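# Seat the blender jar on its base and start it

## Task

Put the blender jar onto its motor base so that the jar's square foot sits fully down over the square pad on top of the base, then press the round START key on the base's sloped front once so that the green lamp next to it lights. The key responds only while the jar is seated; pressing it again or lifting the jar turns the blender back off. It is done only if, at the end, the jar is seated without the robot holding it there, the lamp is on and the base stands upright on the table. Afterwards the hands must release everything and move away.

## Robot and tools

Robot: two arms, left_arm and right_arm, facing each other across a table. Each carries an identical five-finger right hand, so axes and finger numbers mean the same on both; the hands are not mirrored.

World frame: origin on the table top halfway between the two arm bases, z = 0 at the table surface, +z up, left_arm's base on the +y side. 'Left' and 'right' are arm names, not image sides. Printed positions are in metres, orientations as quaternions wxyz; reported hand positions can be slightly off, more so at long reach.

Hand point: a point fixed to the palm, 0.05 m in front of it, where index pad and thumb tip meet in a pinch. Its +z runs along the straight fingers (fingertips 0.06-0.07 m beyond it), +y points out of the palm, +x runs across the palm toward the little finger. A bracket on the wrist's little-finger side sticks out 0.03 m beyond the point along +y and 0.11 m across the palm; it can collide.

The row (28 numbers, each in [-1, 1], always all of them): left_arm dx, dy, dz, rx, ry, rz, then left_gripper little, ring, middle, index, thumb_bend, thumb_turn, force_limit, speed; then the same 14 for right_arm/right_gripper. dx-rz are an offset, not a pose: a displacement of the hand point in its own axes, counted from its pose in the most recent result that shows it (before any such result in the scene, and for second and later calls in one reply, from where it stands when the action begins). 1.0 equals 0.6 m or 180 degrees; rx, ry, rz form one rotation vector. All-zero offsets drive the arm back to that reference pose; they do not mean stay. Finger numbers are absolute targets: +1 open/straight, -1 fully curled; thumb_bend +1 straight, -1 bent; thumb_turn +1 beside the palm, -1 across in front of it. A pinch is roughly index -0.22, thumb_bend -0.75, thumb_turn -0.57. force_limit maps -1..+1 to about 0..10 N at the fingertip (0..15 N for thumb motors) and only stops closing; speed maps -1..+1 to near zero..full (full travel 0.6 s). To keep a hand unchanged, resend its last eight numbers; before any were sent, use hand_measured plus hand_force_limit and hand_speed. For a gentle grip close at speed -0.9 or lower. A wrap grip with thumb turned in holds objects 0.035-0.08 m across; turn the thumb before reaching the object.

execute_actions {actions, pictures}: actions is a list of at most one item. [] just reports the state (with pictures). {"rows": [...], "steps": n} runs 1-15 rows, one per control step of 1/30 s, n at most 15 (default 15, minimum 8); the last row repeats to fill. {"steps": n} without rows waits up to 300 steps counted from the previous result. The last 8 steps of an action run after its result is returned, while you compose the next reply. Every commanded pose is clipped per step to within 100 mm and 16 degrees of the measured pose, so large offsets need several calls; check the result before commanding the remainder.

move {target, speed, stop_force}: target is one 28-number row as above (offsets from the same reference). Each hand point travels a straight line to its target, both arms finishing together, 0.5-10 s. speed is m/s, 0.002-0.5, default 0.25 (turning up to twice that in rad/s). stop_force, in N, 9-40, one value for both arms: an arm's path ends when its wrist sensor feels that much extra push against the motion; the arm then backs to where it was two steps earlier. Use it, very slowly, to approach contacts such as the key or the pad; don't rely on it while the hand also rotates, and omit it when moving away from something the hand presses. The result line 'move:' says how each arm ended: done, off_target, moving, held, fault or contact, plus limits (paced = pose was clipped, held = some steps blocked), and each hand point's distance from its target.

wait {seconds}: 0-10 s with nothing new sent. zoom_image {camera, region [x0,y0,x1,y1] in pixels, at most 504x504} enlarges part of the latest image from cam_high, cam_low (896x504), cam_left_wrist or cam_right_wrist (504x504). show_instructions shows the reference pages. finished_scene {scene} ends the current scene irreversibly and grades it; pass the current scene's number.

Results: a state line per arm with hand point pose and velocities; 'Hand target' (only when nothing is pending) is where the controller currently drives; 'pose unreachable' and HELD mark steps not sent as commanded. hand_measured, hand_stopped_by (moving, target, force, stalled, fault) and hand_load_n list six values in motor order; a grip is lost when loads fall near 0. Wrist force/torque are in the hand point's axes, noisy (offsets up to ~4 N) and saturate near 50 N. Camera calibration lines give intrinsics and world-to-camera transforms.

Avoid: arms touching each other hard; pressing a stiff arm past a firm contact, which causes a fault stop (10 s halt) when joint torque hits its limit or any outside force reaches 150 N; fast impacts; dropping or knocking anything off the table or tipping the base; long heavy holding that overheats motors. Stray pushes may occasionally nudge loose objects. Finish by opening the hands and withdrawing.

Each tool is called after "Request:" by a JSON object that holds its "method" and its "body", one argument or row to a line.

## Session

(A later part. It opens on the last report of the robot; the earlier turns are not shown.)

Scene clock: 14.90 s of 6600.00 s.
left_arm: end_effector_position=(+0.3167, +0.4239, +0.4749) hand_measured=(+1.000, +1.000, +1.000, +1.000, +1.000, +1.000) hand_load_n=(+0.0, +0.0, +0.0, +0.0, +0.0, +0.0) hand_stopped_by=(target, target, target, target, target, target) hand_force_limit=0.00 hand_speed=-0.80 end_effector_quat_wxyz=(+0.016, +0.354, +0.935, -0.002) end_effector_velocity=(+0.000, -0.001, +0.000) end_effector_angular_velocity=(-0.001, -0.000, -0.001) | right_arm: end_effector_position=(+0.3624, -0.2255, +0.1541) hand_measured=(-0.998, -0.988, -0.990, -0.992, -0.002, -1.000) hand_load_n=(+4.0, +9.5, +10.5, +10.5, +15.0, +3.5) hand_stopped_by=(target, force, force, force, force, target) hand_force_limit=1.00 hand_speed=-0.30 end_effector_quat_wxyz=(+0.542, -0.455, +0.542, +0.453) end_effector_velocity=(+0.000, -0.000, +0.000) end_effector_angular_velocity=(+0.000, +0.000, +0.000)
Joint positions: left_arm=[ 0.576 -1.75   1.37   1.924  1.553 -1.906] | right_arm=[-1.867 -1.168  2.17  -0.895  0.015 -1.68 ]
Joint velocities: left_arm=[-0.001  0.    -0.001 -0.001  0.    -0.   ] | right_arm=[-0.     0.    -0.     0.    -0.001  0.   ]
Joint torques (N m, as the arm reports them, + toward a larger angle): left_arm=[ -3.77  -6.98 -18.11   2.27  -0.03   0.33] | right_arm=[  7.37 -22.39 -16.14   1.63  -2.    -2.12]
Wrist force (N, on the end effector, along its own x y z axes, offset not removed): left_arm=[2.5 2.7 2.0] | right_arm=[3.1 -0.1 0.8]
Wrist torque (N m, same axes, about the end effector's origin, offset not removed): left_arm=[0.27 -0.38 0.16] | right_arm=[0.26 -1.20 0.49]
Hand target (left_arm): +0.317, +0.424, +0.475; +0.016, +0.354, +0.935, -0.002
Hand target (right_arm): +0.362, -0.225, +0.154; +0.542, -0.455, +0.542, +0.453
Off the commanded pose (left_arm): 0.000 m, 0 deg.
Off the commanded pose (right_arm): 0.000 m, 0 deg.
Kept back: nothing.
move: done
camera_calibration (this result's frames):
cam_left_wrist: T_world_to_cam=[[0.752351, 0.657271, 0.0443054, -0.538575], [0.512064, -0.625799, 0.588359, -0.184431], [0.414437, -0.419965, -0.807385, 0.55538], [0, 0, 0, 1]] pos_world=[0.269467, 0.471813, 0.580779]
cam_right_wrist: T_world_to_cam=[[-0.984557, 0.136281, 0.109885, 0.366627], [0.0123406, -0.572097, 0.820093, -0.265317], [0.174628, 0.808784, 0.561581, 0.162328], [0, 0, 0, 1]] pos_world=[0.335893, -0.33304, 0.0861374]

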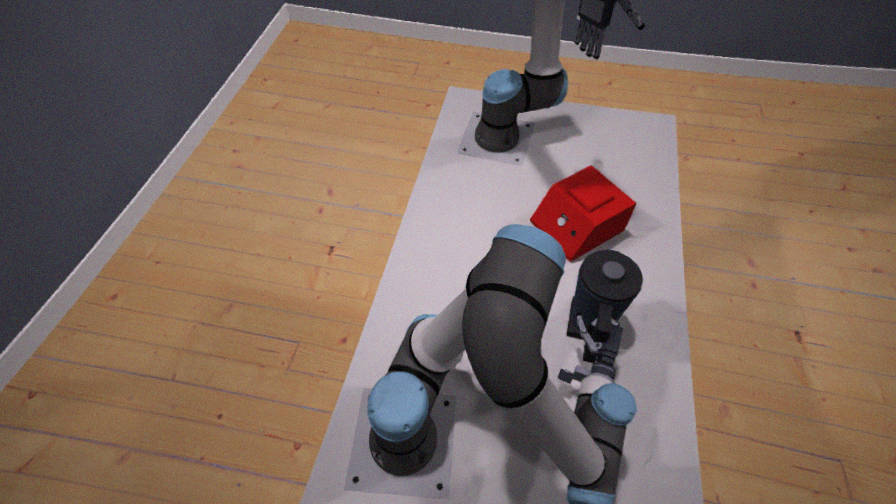

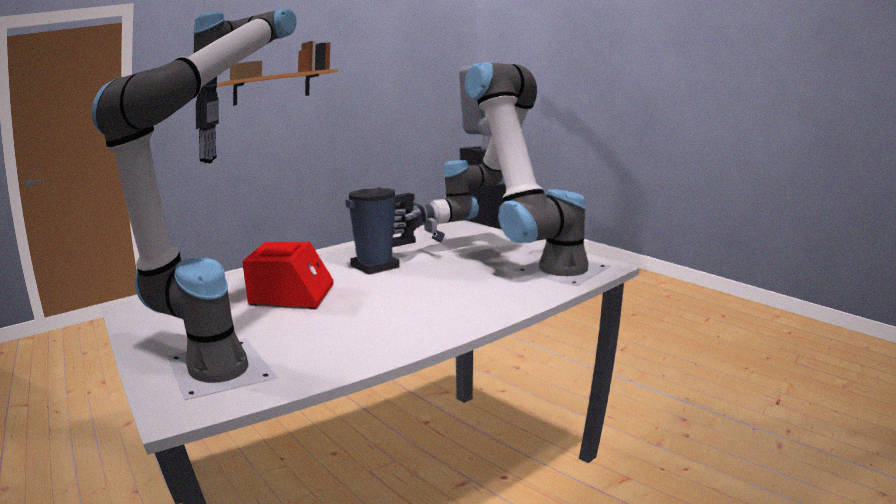

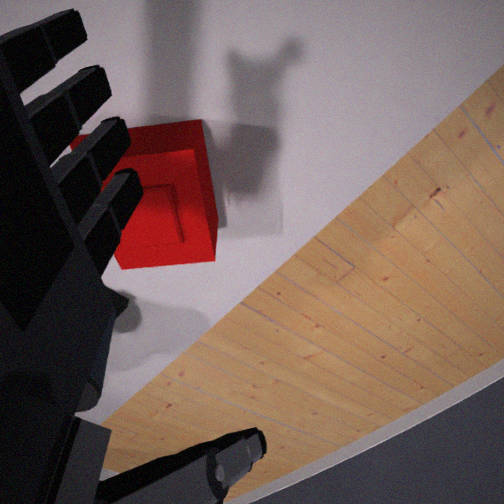

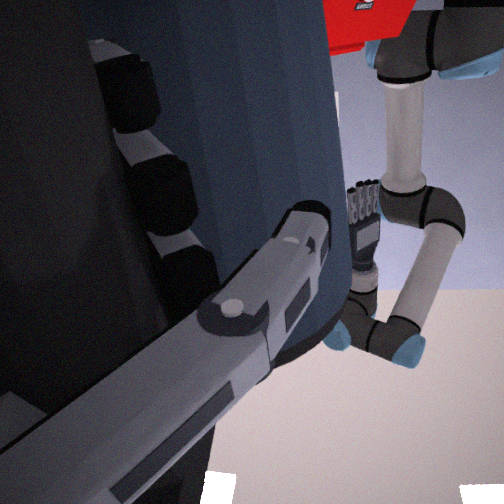

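Request:
{"method": "move", "body": {
  "target": [0,0,0,0,0,0,1,1,1,1,1,1,0,-0.8, -0.3,0,0.06,0.06,0,0,-1,-1,-1,-1,-1,-1,1,-0.3],
  "speed": 0.1
}}

Request:
{"method": "zoom_image", "body": {
  "camera": "cam_low",
  "region": [280, 100, 500, 260]
}}

Request:
{"method": "zoom_image", "body": {
  "camera": "cam_high",
  "region": [500, 150, 720, 370]
}}

Scene clock: 17.73 s of 6600.00 s.
left_arm: end_effector_position=(+0.3167, +0.4239, +0.4749) hand_measured=(+1.000, +1.000, +1.000, +1.000, +1.000, +1.000) hand_load_n=(+0.0, +0.0, +0.0, +0.0, +0.0, +0.0) hand_stopped_by=(target, target, target, target, target, target) hand_force_limit=0.00 hand_speed=-0.80 end_effector_quat_wxyz=(+0.016, +0.354, +0.935, -0.002) end_effector_velocity=(-0.000, +0.000, -0.000) end_effector_angular_velocity=(+0.002, +0.001, -0.000) | right_arm: end_effector_position=(+0.3682, -0.1898, +0.3338) hand_measured=(-0.998, -0.988, -0.990, -0.992, -0.002, -1.000) hand_load_n=(+0.5, +7.5, +10.5, +13.0, +14.0, +5.5) hand_stopped_by=(target, force, force, force, force, target) hand_force_limit=1.00 hand_speed=-0.30 end_effector_quat_wxyz=(+0.583, -0.402, +0.582, +0.400) end_effector_velocity=(-0.000, +0.001, +0.002) end_effector_angular_velocity=(-0.005, +0.004, -0.003)
Joint positions: left_arm=[ 0.576 -1.75   1.37   1.924  1.553 -1.906] | right_arm=[-1.775 -1.602  2.092 -0.489  0.295 -1.574]
Joint velocities: left_arm=[-0.001 -0.     0.001  0.002  0.    -0.001] | right_arm=[ 0.002 -0.001 -0.009  0.032  0.004 -0.019]
Joint torques (N m, as the arm reports them, + toward a larger angle): left_arm=[ -2.38  -7.62 -18.15   2.38  -0.04   0.33] | right_arm=[ 14.29 -30.95 -25.4    0.19   1.45  -1.65]
Wrist force (N, on the end effector, along its own x y z axes, offset not removed): left_arm=[2.9 2.8 1.7] | right_arm=[11.7 1.2 -0.6]
Wrist torque (N m, same axes, about the end effector's origin, offset not removed): left_arm=[0.30 -0.43 0.25] | right_arm=[0.40 -0.04 0.37]
Hand target (left_arm): +0.317, +0.424, +0.475; +0.016, +0.354, +0.935, -0.002
Hand target (right_arm): +0.368, -0.190, +0.334; +0.583, -0.402, +0.582, +0.400
Off the commanded pose (left_arm): 0.000 m, 0 deg.
Off the commanded pose (right_arm): 0.000 m, 0 deg.
Kept back: nothing.
move: done
camera_calibration (this result's frames):
cam_left_wrist: T_world_to_cam=[[0.752351, 0.657271, 0.0443051, -0.538575], [0.512064, -0.625799, 0.588359, -0.184431], [0.414437, -0.419965, -0.807385, 0.55538], [0, 0, 0, 1]] pos_world=[0.269467, 0.471813, 0.580779]
cam_right_wrist: T_world_to_cam=[[-0.941743, 0.317955, 0.109658, 0.366491], [-0.0954291, -0.565243, 0.819386, -0.351148], [0.322511, 0.761186, 0.562656, -0.0322842], [0, 0, 0, 1]] pos_world=[0.322043, -0.290437, 0.265702]

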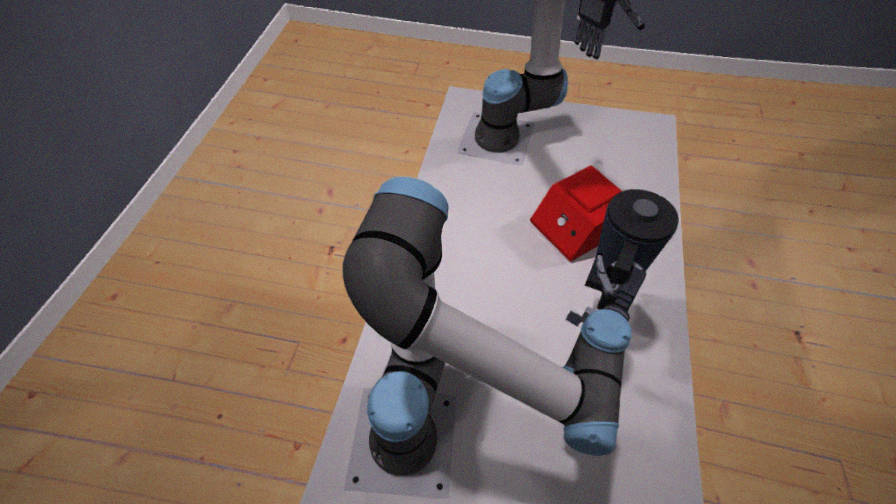

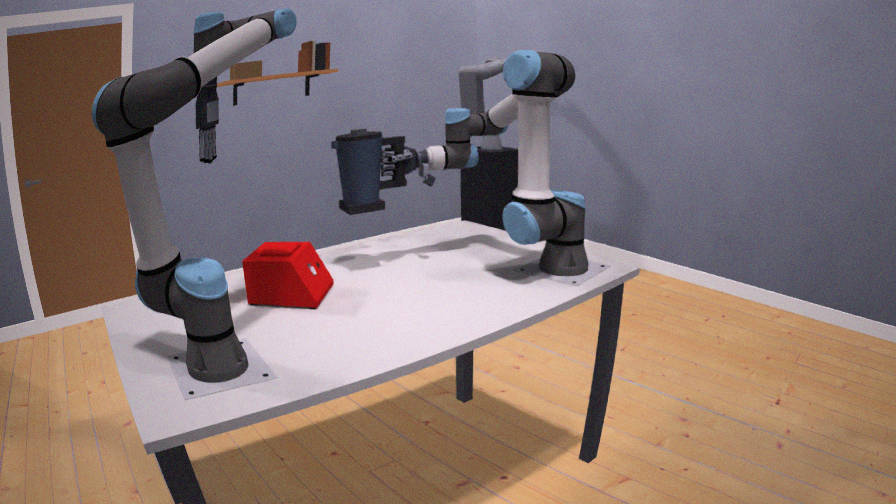

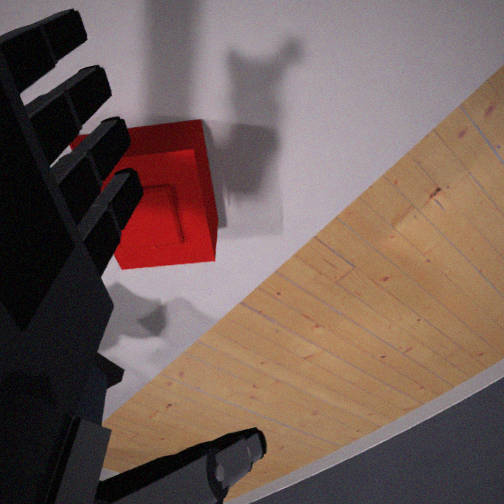

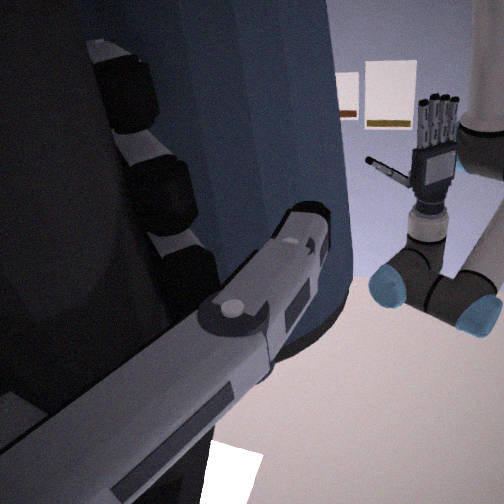

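Region (280, 100, 500, 260) of cam_low's 896x504 image, scaled by 2.291, with more detail than that image has; it fills the top 367 rows of this view, and the rest is white.

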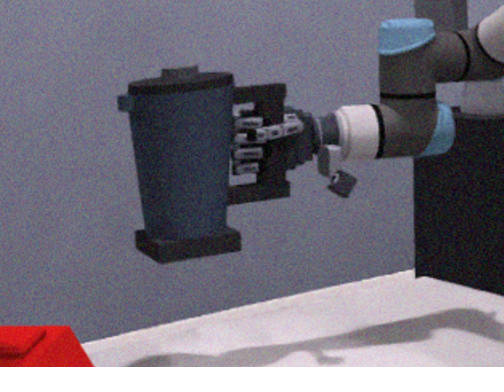

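Region (500, 150, 720, 370) of cam_high's 896x504 image, scaled by 2.291, with more detail than that image has.

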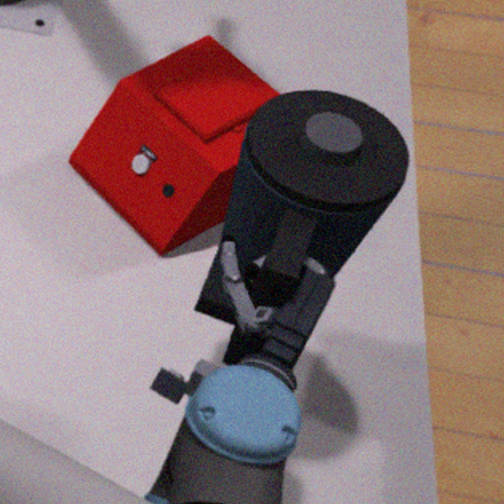

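Request:
{"method": "execute_actions", "body": {
  "actions": []
}}

Scene clock: 18.83 s of 6600.00 s.
left_arm: end_effector_position=(+0.3167, +0.4239, +0.4749) hand_measured=(+1.000, +1.000, +1.000, +1.000, +1.000, +1.000) hand_load_n=(+0.0, +0.0, +0.0, +0.0, +0.0, +0.0) hand_stopped_by=(target, target, target, target, target, target) hand_force_limit=0.00 hand_speed=-0.80 end_effector_quat_wxyz=(+0.016, +0.354, +0.935, -0.002) end_effector_velocity=(-0.000, -0.000, -0.000) end_effector_angular_velocity=(+0.002, +0.001, -0.000) | right_arm: end_effector_position=(+0.3682, -0.1897, +0.3340) hand_measured=(-0.998, -0.988, -0.990, -0.992, -0.002, -1.000) hand_load_n=(+0.5, +7.5, +10.5, +13.0, +14.0, +5.5) hand_stopped_by=(target, force, force, force, force, target) hand_force_limit=1.00 hand_speed=-0.30 end_effector_quat_wxyz=(+0.583, -0.402, +0.582, +0.400) end_effector_velocity=(-0.000, +0.000, -0.000) end_effector_angular_velocity=(-0.000, -0.001, +0.000)
Joint positions: left_arm=[ 0.576 -1.75   1.37   1.924  1.553 -1.906] | right_arm=[-1.775 -1.602  2.09  -0.485  0.295 -1.576]
Joint velocities: left_arm=[-0.     0.001  0.001  0.001  0.     0.   ] | right_arm=[ 0.    -0.     0.    -0.     0.    -0.001]
Joint torques (N m, as the arm reports them, + toward a larger angle): left_arm=[ -3.1   -6.7  -16.35   2.37   0.01   0.16] | right_arm=[ 13.62 -30.54 -26.8    0.65   1.41  -1.52]
Wrist force (N, on the end effector, along its own x y z axes, offset not removed): left_arm=[3.5 1.8 0.5] | right_arm=[12.1 -1.6 0.2]
Wrist torque (N m, same axes, about the end effector's origin, offset not removed): left_arm=[0.21 -0.57 0.17] | right_arm=[-0.08 -0.22 0.27]
Hand target (left_arm): +0.317, +0.424, +0.475; +0.016, +0.354, +0.935, -0.002
Hand target (right_arm): +0.368, -0.190, +0.334; +0.583, -0.402, +0.582, +0.400
Off the commanded pose (left_arm): 0.000 m, 0 deg.
Off the commanded pose (right_arm): 0.000 m, 0 deg.
Kept back: nothing.
Steps of this call (steps 1 to 33: nothing new was sent). Readings (end_effector_position | what the end effector reports):
1: left_arm (+0.3167, +0.4239, +0.4749) | right_arm (+0.3682, -0.1898, +0.3339) | left_arm hand_measured=(+1.000, +1.000, +1.000, +1.000, +1.000, +1.000) hand_load_n=(+0.0, +0.0, +0.0, +0.0, +0.0, +0.0) hand_stopped_by=(target, target, target, target, target, target) hand_force_limit=0.00 hand_speed=-0.80 | right_arm hand_measured=(-0.998, -0.988, -0.990, -0.992, -0.002, -1.000) hand_load_n=(+0.5, +7.5, +10.5, +13.0, +14.0, +5.5) hand_stopped_by=(target, force, force, force, force, target) hand_force_limit=1.00 hand_speed=-0.30
2: left_arm (+0.3167, +0.4239, +0.4749) | right_arm (+0.3682, -0.1898, +0.3339) | left_arm hand_measured=(+1.000, +1.000, +1.000, +1.000, +1.000, +1.000) hand_load_n=(+0.0, +0.0, +0.0, +0.0, +0.0, +0.0) hand_stopped_by=(target, target, target, target, target, target) hand_force_limit=0.00 hand_speed=-0.80 | right_arm hand_measured=(-0.998, -0.988, -0.990, -0.992, -0.002, -1.000) hand_load_n=(+0.5, +7.5, +10.5, +13.0, +14.0, +5.5) hand_stopped_by=(target, force, force, force, force, target) hand_force_limit=1.00 hand_speed=-0.30
4: left_arm (+0.3167, +0.4239, +0.4749) | right_arm (+0.3682, -0.1897, +0.3340) | left_arm hand_measured=(+1.000, +1.000, +1.000, +1.000, +1.000, +1.000) hand_load_n=(+0.0, +0.0, +0.0, +0.0, +0.0, +0.0) hand_stopped_by=(target, target, target, target, target, target) hand_force_limit=0.00 hand_speed=-0.80 | right_arm hand_measured=(-0.998, -0.988, -0.990, -0.992, -0.002, -1.000) hand_load_n=(+0.5, +7.5, +10.5, +13.0, +14.0, +5.5) hand_stopped_by=(target, force, force, force, force, target) hand_force_limit=1.00 hand_speed=-0.30
8: left_arm (+0.3167, +0.4239, +0.4749) | right_arm (+0.3682, -0.1897, +0.3340) | left_arm hand_measured=(+1.000, +1.000, +1.000, +1.000, +1.000, +1.000) hand_load_n=(+0.0, +0.0, +0.0, +0.0, +0.0, +0.0) hand_stopped_by=(target, target, target, target, target, target) hand_force_limit=0.00 hand_speed=-0.80 | right_arm hand_measured=(-0.998, -0.988, -0.990, -0.992, -0.002, -1.000) hand_load_n=(+0.5, +7.5, +10.5, +13.0, +14.0, +5.5) hand_stopped_by=(target, force, force, force, force, target) hand_force_limit=1.00 hand_speed=-0.30
33: the state above
camera_calibration (this result's frames):
cam_left_wrist: T_world_to_cam=[[0.752351, 0.657271, 0.0443055, -0.538575], [0.512064, -0.625799, 0.588359, -0.18443], [0.414437, -0.419965, -0.807385, 0.55538], [0, 0, 0, 1]] pos_world=[0.269467, 0.471813, 0.580779]
cam_right_wrist: T_world_to_cam=[[-0.941627, 0.318311, 0.109619, 0.366513], [-0.0954424, -0.564654, 0.81979, -0.35134], [0.322845, 0.761475, 0.562074, -0.0323645], [0, 0, 0, 1]] pos_world=[0.322034, -0.290406, 0.26604]

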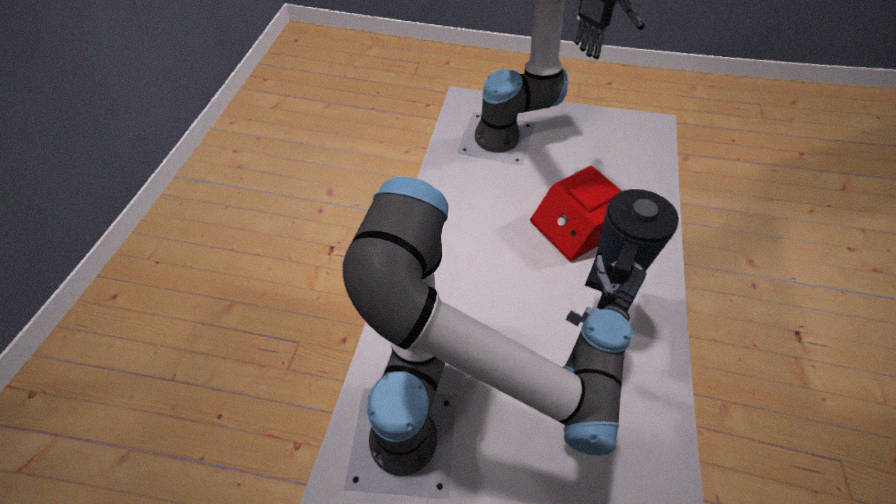

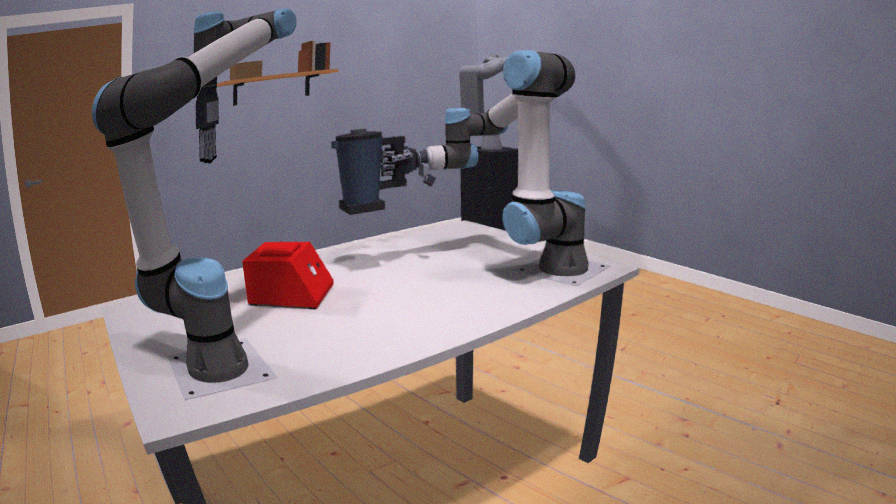

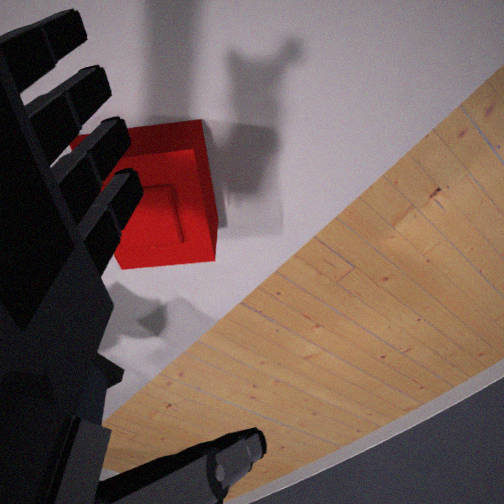

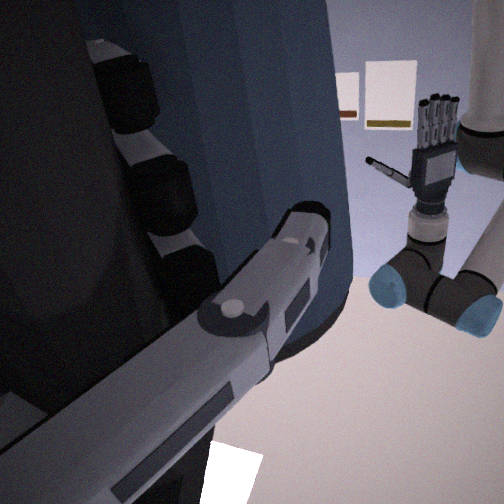

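Request:
{"method": "move", "body": {
  "target": [0,0,0,0,0,0,1,1,1,1,1,1,0,-0.8,0.02,0.3445,0.475,0.133,0,0,-1,-1,-1,-1,-1,-1,1,-0.3],
  "speed": 0.15
}}

Request:
{"method": "zoom_image", "body": {
  "camera": "cam_low",
  "region": [210, 120, 400, 310]
}}

Request:
{"method": "zoom_image", "body": {
  "camera": "cam_high",
  "region": [500, 90, 680, 270]
}}

Scene clock: 22.47 s of 6600.00 s.
left_arm: end_effector_position=(+0.3167, +0.4239, +0.4749) hand_measured=(+1.000, +1.000, +1.000, +1.000, +1.000, +1.000) hand_load_n=(+0.0, +0.0, +0.0, +0.0, +0.0, +0.0) hand_stopped_by=(target, target, target, target, target, target) hand_force_limit=0.00 hand_speed=-0.80 end_effector_quat_wxyz=(+0.016, +0.354, +0.935, -0.002) end_effector_velocity=(-0.000, +0.001, -0.000) end_effector_angular_velocity=(+0.001, +0.001, +0.001) | right_arm: end_effector_position=(+0.2763, +0.1500, +0.3204) hand_measured=(-0.998, -0.988, -0.990, -0.992, -0.002, -1.000) hand_load_n=(+0.5, +7.5, +10.5, +13.0, +14.0, +5.5) hand_stopped_by=(target, force, force, force, force, target) hand_force_limit=1.00 hand_speed=-0.30 end_effector_quat_wxyz=(+0.653, -0.273, +0.652, +0.270) end_effector_velocity=(+0.000, +0.002, -0.001) end_effector_angular_velocity=(-0.002, +0.001, -0.005)
Joint positions: left_arm=[ 0.576 -1.75   1.37   1.924  1.553 -1.906] | right_arm=[-0.698 -1.24   1.702 -0.462  1.79  -1.575]
Joint velocities: left_arm=[ 0.    -0.001  0.002  0.    -0.    -0.   ] | right_arm=[ 0.005  0.006 -0.007  0.004  0.01   0.   ]
Joint torques (N m, as the arm reports them, + toward a larger angle): left_arm=[ -3.09  -6.43 -18.15   2.42  -0.07   0.28] | right_arm=[ 14.83 -36.63 -30.66  -3.26   1.22   2.61]
Wrist force (N, on the end effector, along its own x y z axes, offset not removed): left_arm=[2.8 1.8 0.0] | right_arm=[12.5 -2.0 -1.3]
Wrist torque (N m, same axes, about the end effector's origin, offset not removed): left_arm=[0.21 -0.41 0.13] | right_arm=[-0.25 -0.22 0.27]
Hand target (left_arm): +0.317, +0.424, +0.475; +0.016, +0.354, +0.935, -0.002
Hand target (right_arm): +0.276, +0.150, +0.320; +0.653, -0.273, +0.653, +0.270
Off the commanded pose (left_arm): 0.000 m, 0 deg.
Off the commanded pose (right_arm): 0.001 m, 0 deg.
Kept back: nothing.
move: done
camera_calibration (this result's frames):
cam_left_wrist: T_world_to_cam=[[0.752351, 0.657271, 0.0443053, -0.538575], [0.512064, -0.625799, 0.588359, -0.184431], [0.414438, -0.419965, -0.807385, 0.55538], [0, 0, 0, 1]] pos_world=[0.269467, 0.471813, 0.580779]
cam_right_wrist: T_world_to_cam=[[-0.731976, 0.672748, 0.107805, 0.0628322], [-0.317577, -0.476873, 0.819595, -0.108862], [0.60279, 0.565687, 0.562709, -0.301903], [0, 0, 0, 1]] pos_world=[0.193404, 0.0765991, 0.252333]

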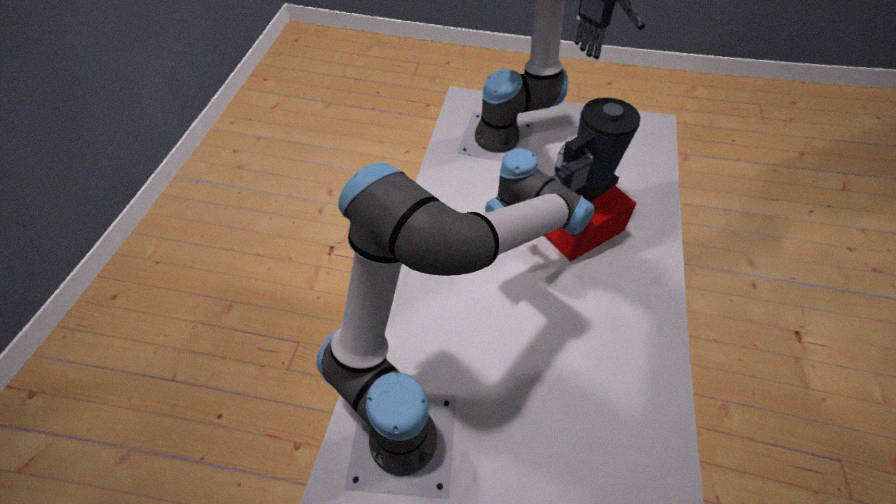

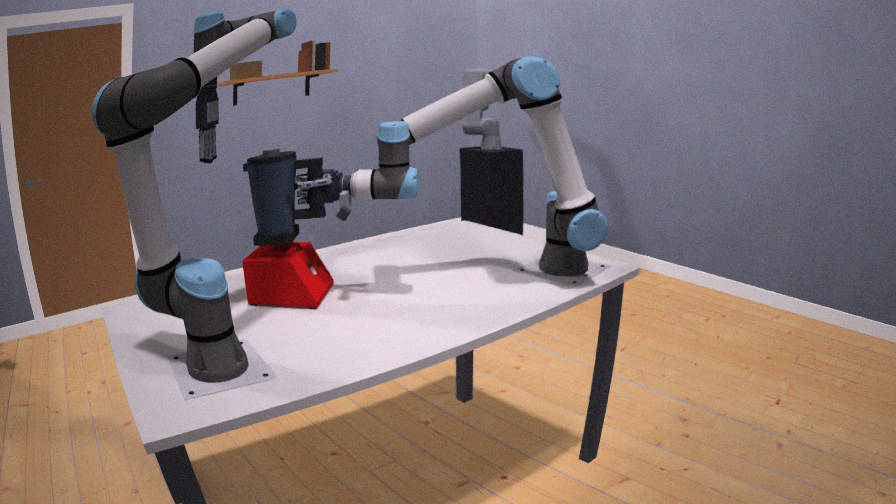

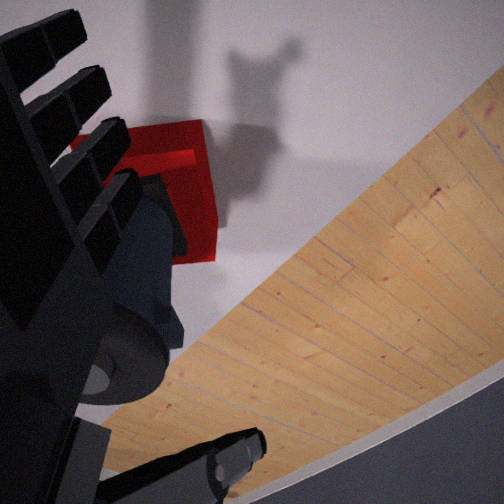

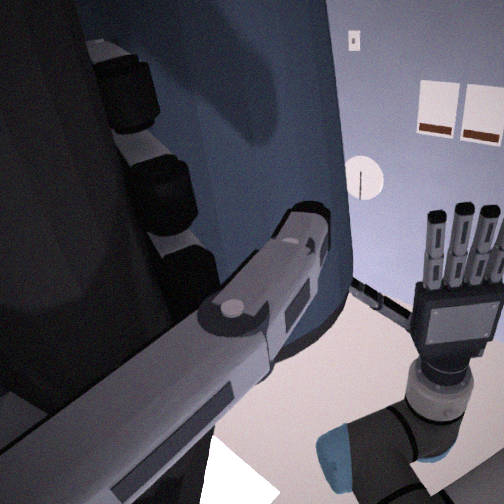

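Region (210, 120, 400, 310) of cam_low's 896x504 image, scaled by 2.653, with more detail than that image has.

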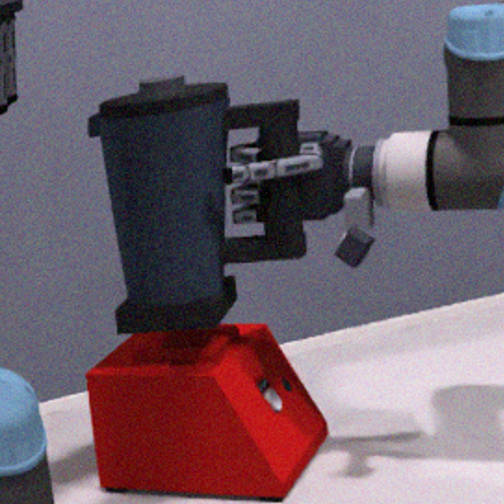

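Region (500, 90, 680, 270) of cam_high's 896x504 image, scaled by 2.800, with more detail than that image has.

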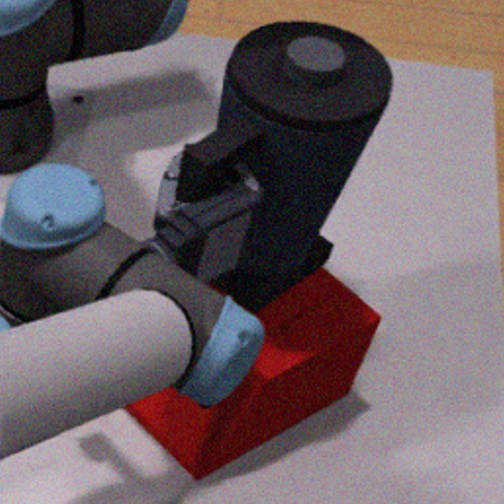

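Request:
{"method": "move", "body": {
  "target": [0,-0.13,-0.03,0,0,0,1,1,1,1,1,1,0,-0.8,0.04,0,0,0,0,0,-1,-1,-1,-1,-1,-1,1,-0.3],
  "speed": 0.08
}}

Request:
{"method": "zoom_image", "body": {
  "camera": "cam_low",
  "region": [225, 190, 345, 310]
}}

Request:
{"method": "zoom_image", "body": {
  "camera": "cam_left_wrist",
  "region": [100, 100, 340, 340]
}}

Request:
{"method": "zoom_image", "body": {
  "camera": "cam_high",
  "region": [540, 140, 660, 260]
}}

Scene clock: 24.43 s of 6600.00 s.
left_arm: end_effector_position=(+0.2645, +0.3659, +0.4923) hand_measured=(+1.000, +1.000, +1.000, +1.000, +1.000, +1.000) hand_load_n=(+0.0, +0.0, +0.0, +0.0, +0.0, +0.0) hand_stopped_by=(target, target, target, target, target, target) hand_force_limit=0.00 hand_speed=-0.80 end_effector_quat_wxyz=(+0.016, +0.354, +0.935, -0.002) end_effector_velocity=(-0.002, -0.002, +0.001) end_effector_angular_velocity=(+0.001, -0.003, +0.000) | right_arm: end_effector_position=(+0.2764, +0.1499, +0.2965) hand_measured=(-0.998, -0.988, -0.990, -0.992, -0.002, -1.000) hand_load_n=(+0.5, +7.5, +10.5, +13.0, +14.0, +5.5) hand_stopped_by=(target, force, force, force, force, target) hand_force_limit=1.00 hand_speed=-0.30 end_effector_quat_wxyz=(+0.653, -0.273, +0.652, +0.270) end_effector_velocity=(+0.000, -0.000, -0.001) end_effector_angular_velocity=(-0.000, +0.000, +0.000)
Joint positions: left_arm=[ 0.203 -1.76   1.331  1.98   1.544 -2.28 ] | right_arm=[-0.698 -1.213  1.733 -0.52   1.79  -1.575]
Joint velocities: left_arm=[-0.014 -0.    -0.002  0.002 -0.003 -0.014] | right_arm=[-0.     0.001  0.001 -0.001 -0.001  0.   ]
Joint torques (N m, as the arm reports them, + toward a larger angle): left_arm=[-11.69  -0.13 -27.2    4.45  -1.17  -1.81] | right_arm=[-16.76 -35.39 -14.69  -6.27  -1.48   0.4 ]
Wrist force (N, on the end effector, along its own x y z axes, offset not removed): left_arm=[2.8 3.9 2.2] | right_arm=[13.7 1.1 0.4]
Wrist torque (N m, same axes, about the end effector's origin, offset not removed): left_arm=[0.47 -0.40 0.28] | right_arm=[0.26 -0.53 0.58]
Hand target (left_arm): +0.264, +0.366, +0.492; +0.016, +0.354, +0.935, -0.002
Hand target (right_arm): +0.276, +0.150, +0.296; +0.653, -0.273, +0.652, +0.270
Off the commanded pose (left_arm): 0.000 m, 0 deg.
Off the commanded pose (right_arm): 0.000 m, 0 deg.
Kept back: nothing.
move: done
camera_calibration (this result's frames):
cam_left_wrist: T_world_to_cam=[[0.752415, 0.657202, 0.0442439, -0.4619], [0.511925, -0.625715, 0.588569, -0.204349], [0.414493, -0.420199, -0.807235, 0.566721], [0, 0, 0, 1]] pos_world=[0.21725, 0.413833, 0.598187]
cam_right_wrist: T_world_to_cam=[[-0.731972, 0.672745, 0.107845, 0.0655016], [-0.317551, -0.476893, 0.819595, -0.089254], [0.602809, 0.565674, 0.562703, -0.288443], [0, 0, 0, 1]] pos_world=[0.193479, 0.0765342, 0.228396]

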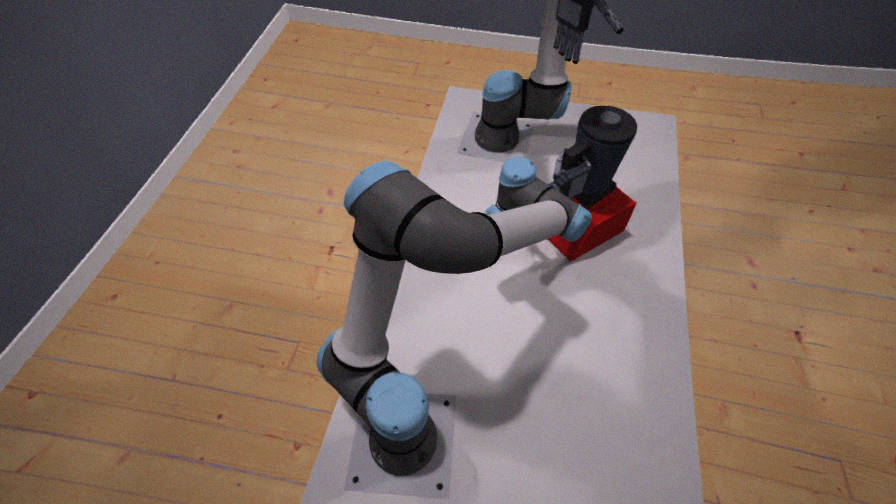

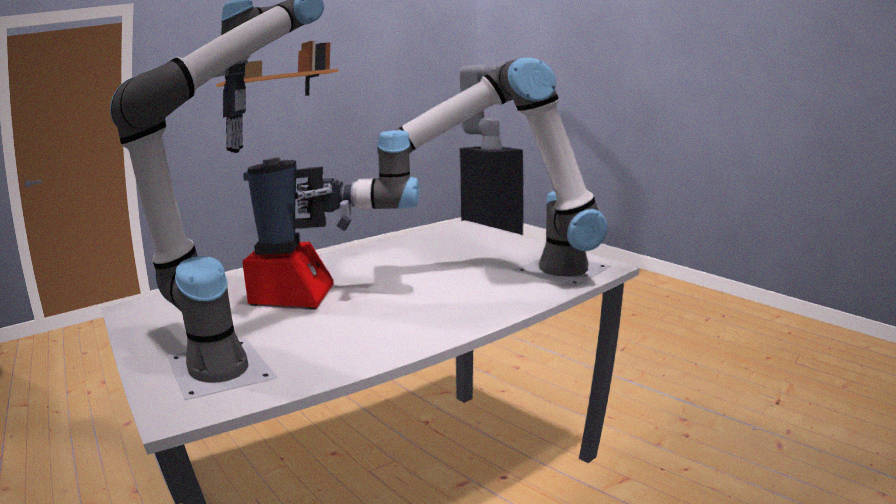

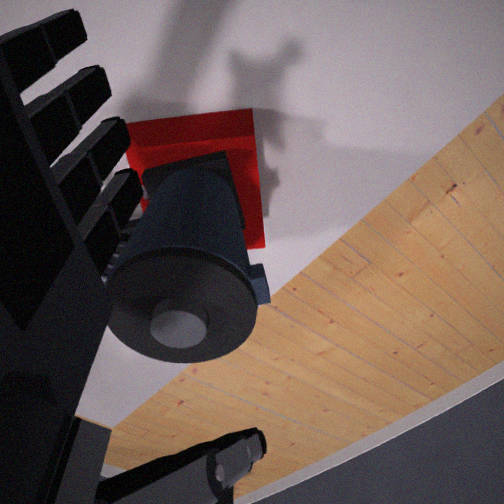

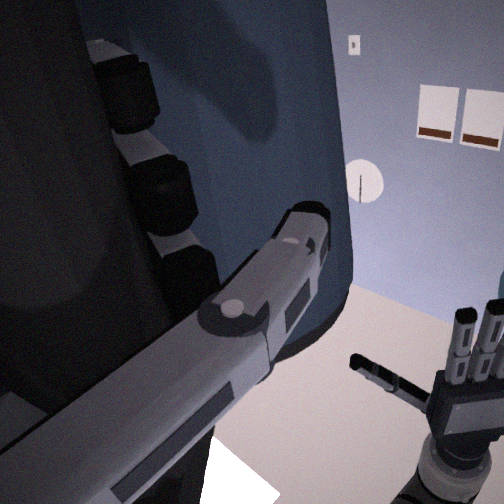

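Region (225, 190, 345, 310) of cam_low's 896x504 image, scaled by 4.200, with more detail than that image has.

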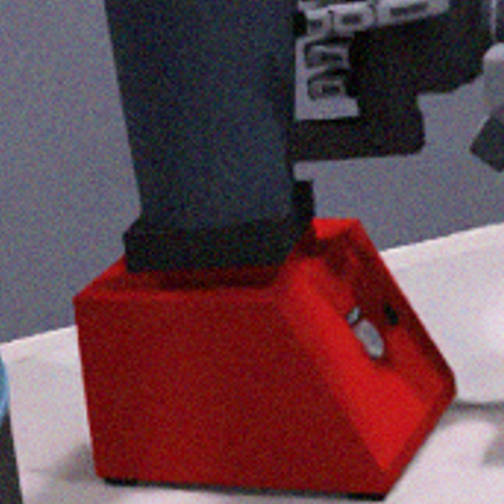

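Region (100, 100, 340, 340) of cam_left_wrist's 504x504 image, scaled by 2.100, with more detail than that image has.

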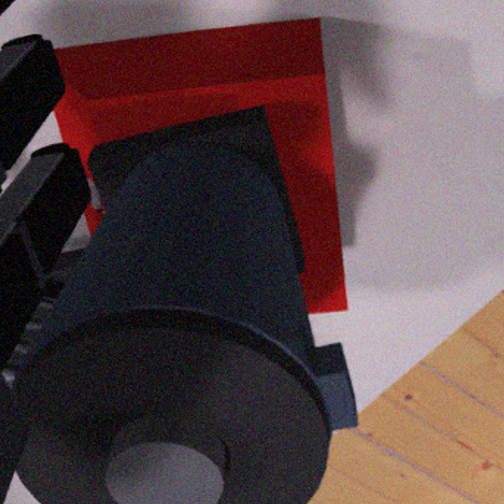

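Region (540, 140, 660, 260) of cam_high's 896x504 image, scaled by 4.200, with more detail than that image has.

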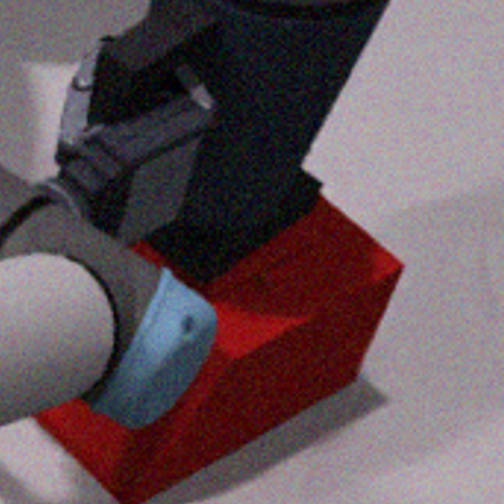

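Request:
{"method": "move", "body": {
  "target": [0,0,0,0,0,0,1,1,1,1,1,1,0,-0.8,0.012,0.005,0.008,0.044,0,0,-1,-1,-1,-1,-1,-1,1,-0.3],
  "speed": 0.08
}}

Request:
{"method": "zoom_image", "body": {
  "camera": "cam_low",
  "region": [225, 190, 345, 310]
}}

Request:
{"method": "zoom_image", "body": {
  "camera": "cam_left_wrist",
  "region": [100, 100, 340, 340]
}}

Request:
{"method": "zoom_image", "body": {
  "camera": "cam_high",
  "region": [540, 140, 660, 260]
}}

Scene clock: 26.07 s of 6600.00 s.
left_arm: end_effector_position=(+0.2645, +0.3658, +0.4923) hand_measured=(+1.000, +1.000, +1.000, +1.000, +1.000, +1.000) hand_load_n=(+0.0, +0.0, +0.0, +0.0, +0.0, +0.0) hand_stopped_by=(target, target, target, target, target, target) hand_force_limit=0.00 hand_speed=-0.80 end_effector_quat_wxyz=(+0.016, +0.354, +0.935, -0.002) end_effector_velocity=(-0.000, +0.000, -0.000) end_effector_angular_velocity=(+0.002, +0.001, -0.000) | right_arm: end_effector_position=(+0.2775, +0.1553, +0.2895) hand_measured=(-0.998, -0.988, -0.990, -0.992, -0.002, -1.000) hand_load_n=(+5.0, +10.5, +11.0, +11.5, +14.0, +4.0) hand_stopped_by=(target, force, force, force, force, target) hand_force_limit=1.00 hand_speed=-0.30 end_effector_quat_wxyz=(+0.671, -0.228, +0.669, +0.225) end_effector_velocity=(+0.000, +0.000, -0.002) end_effector_angular_velocity=(-0.001, +0.002, -0.016)
Joint positions: left_arm=[ 0.203 -1.76   1.331  1.98   1.544 -2.28 ] | right_arm=[-0.624 -1.167  1.687 -0.521  2.    -1.575]
Joint velocities: left_arm=[-0.     0.001  0.     0.001  0.    -0.   ] | right_arm=[ 0.008  0.006 -0.006  0.002  0.023  0.002]
Joint torques (N m, as the arm reports them, + toward a larger angle): left_arm=[ 7.92 -1.35 -2.3   0.46  1.5   1.18] | right_arm=[ 8.54 -4.73 -8.7   7.72  2.81 -1.01]
Wrist force (N, on the end effector, along its own x y z axes, offset not removed): left_arm=[2.5 3.3 0.3] | right_arm=[-29.4 5.0 -6.6]
Wrist torque (N m, same axes, about the end effector's origin, offset not removed): left_arm=[0.43 -0.28 0.21] | right_arm=[0.35 -0.53 -1.64]
Hand target (left_arm): +0.264, +0.366, +0.492; +0.016, +0.354, +0.935, -0.002
Hand target (right_arm): +0.278, +0.155, +0.289; +0.671, -0.227, +0.670, +0.224
Off the commanded pose (left_arm): 0.000 m, 0 deg.
Off the commanded pose (right_arm): 0.000 m, 0 deg.
Kept back: nothing.
move: done
camera_calibration (this result's frames):
cam_left_wrist: T_world_to_cam=[[0.752414, 0.657204, 0.0442313, -0.461891], [0.511921, -0.625698, 0.58859, -0.204371], [0.414499, -0.420221, -0.80722, 0.566725], [0, 0, 0, 1]] pos_world=[0.217248, 0.413831, 0.598193]
cam_right_wrist: T_world_to_cam=[[-0.633695, 0.766044, 0.107736, 0.0217296], [-0.380117, -0.429642, 0.819096, -0.0703922], [0.673752, 0.478106, 0.563448, -0.294548], [0, 0, 0, 1]] pos_world=[0.185465, 0.0939356, 0.221279]

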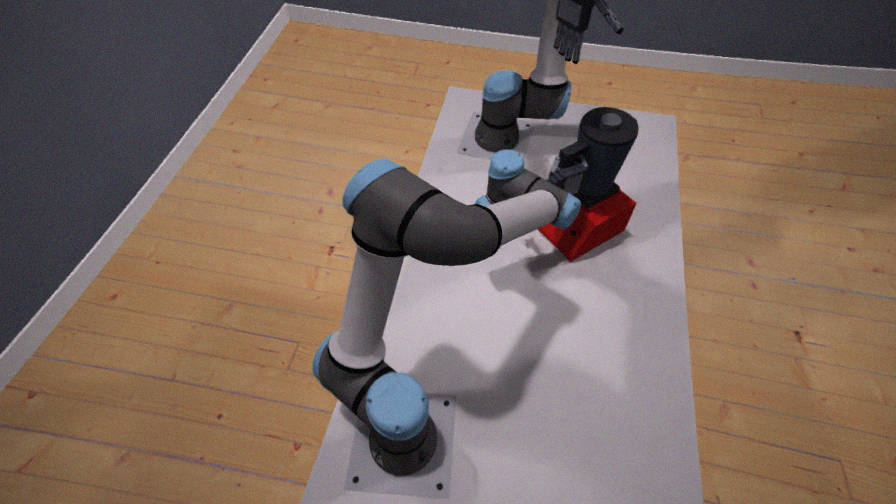

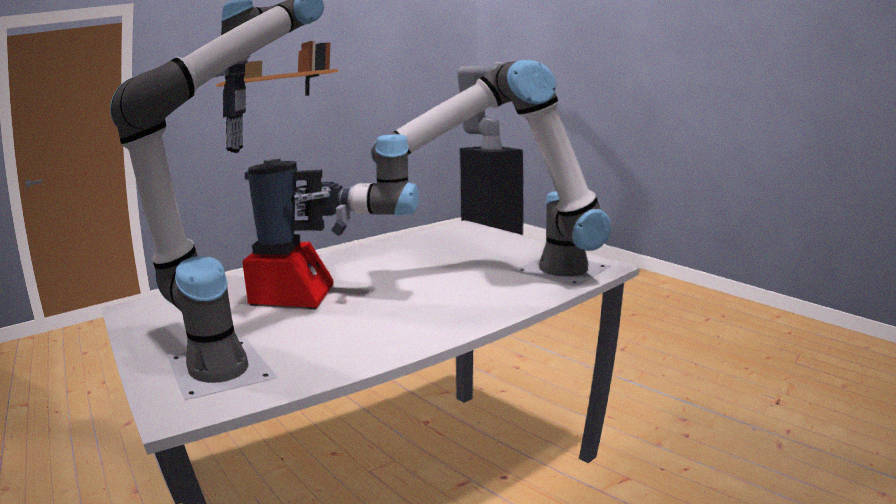

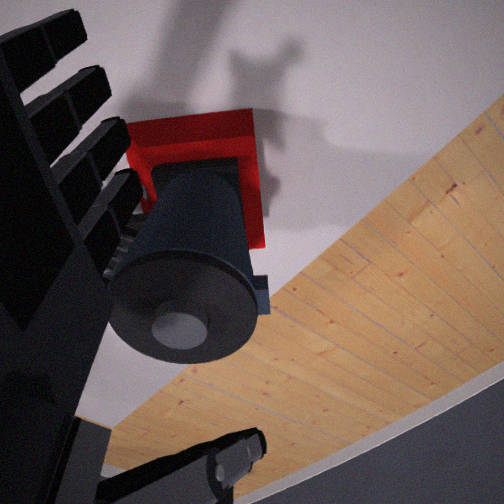

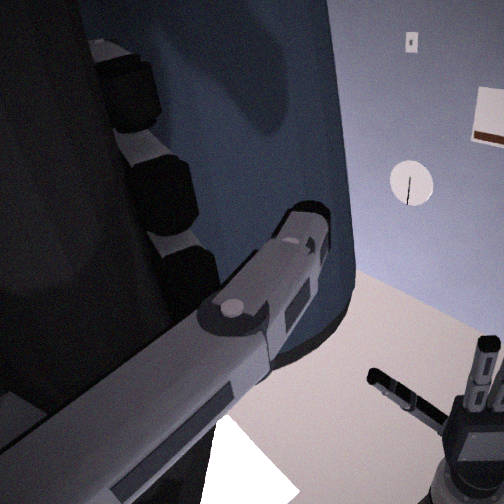

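Region (225, 190, 345, 310) of cam_low's 896x504 image, scaled by 4.200, with more detail than that image has.

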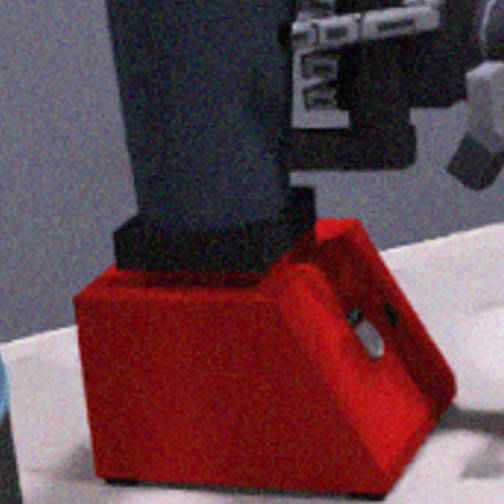

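Region (100, 100, 340, 340) of cam_left_wrist's 504x504 image, scaled by 2.100, with more detail than that image has.

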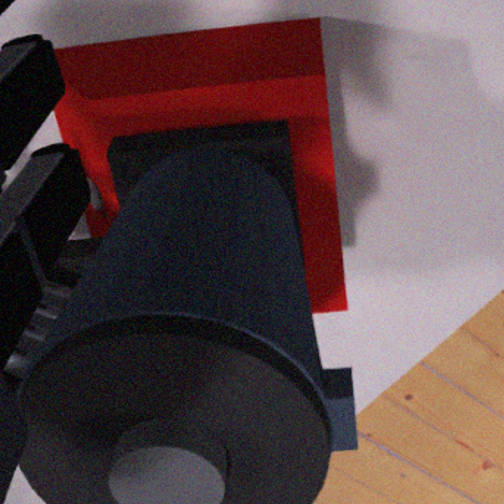

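Region (540, 140, 660, 260) of cam_high's 896x504 image, scaled by 4.200, with more detail than that image has.

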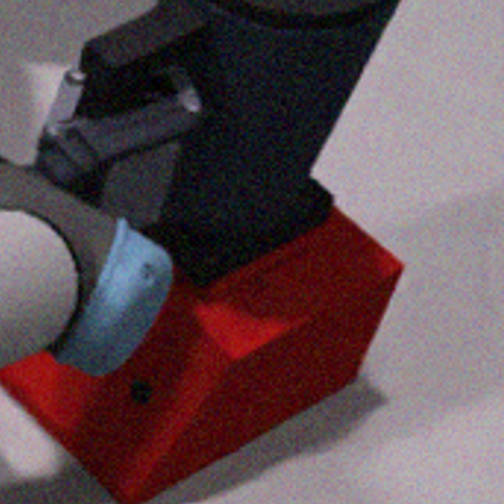

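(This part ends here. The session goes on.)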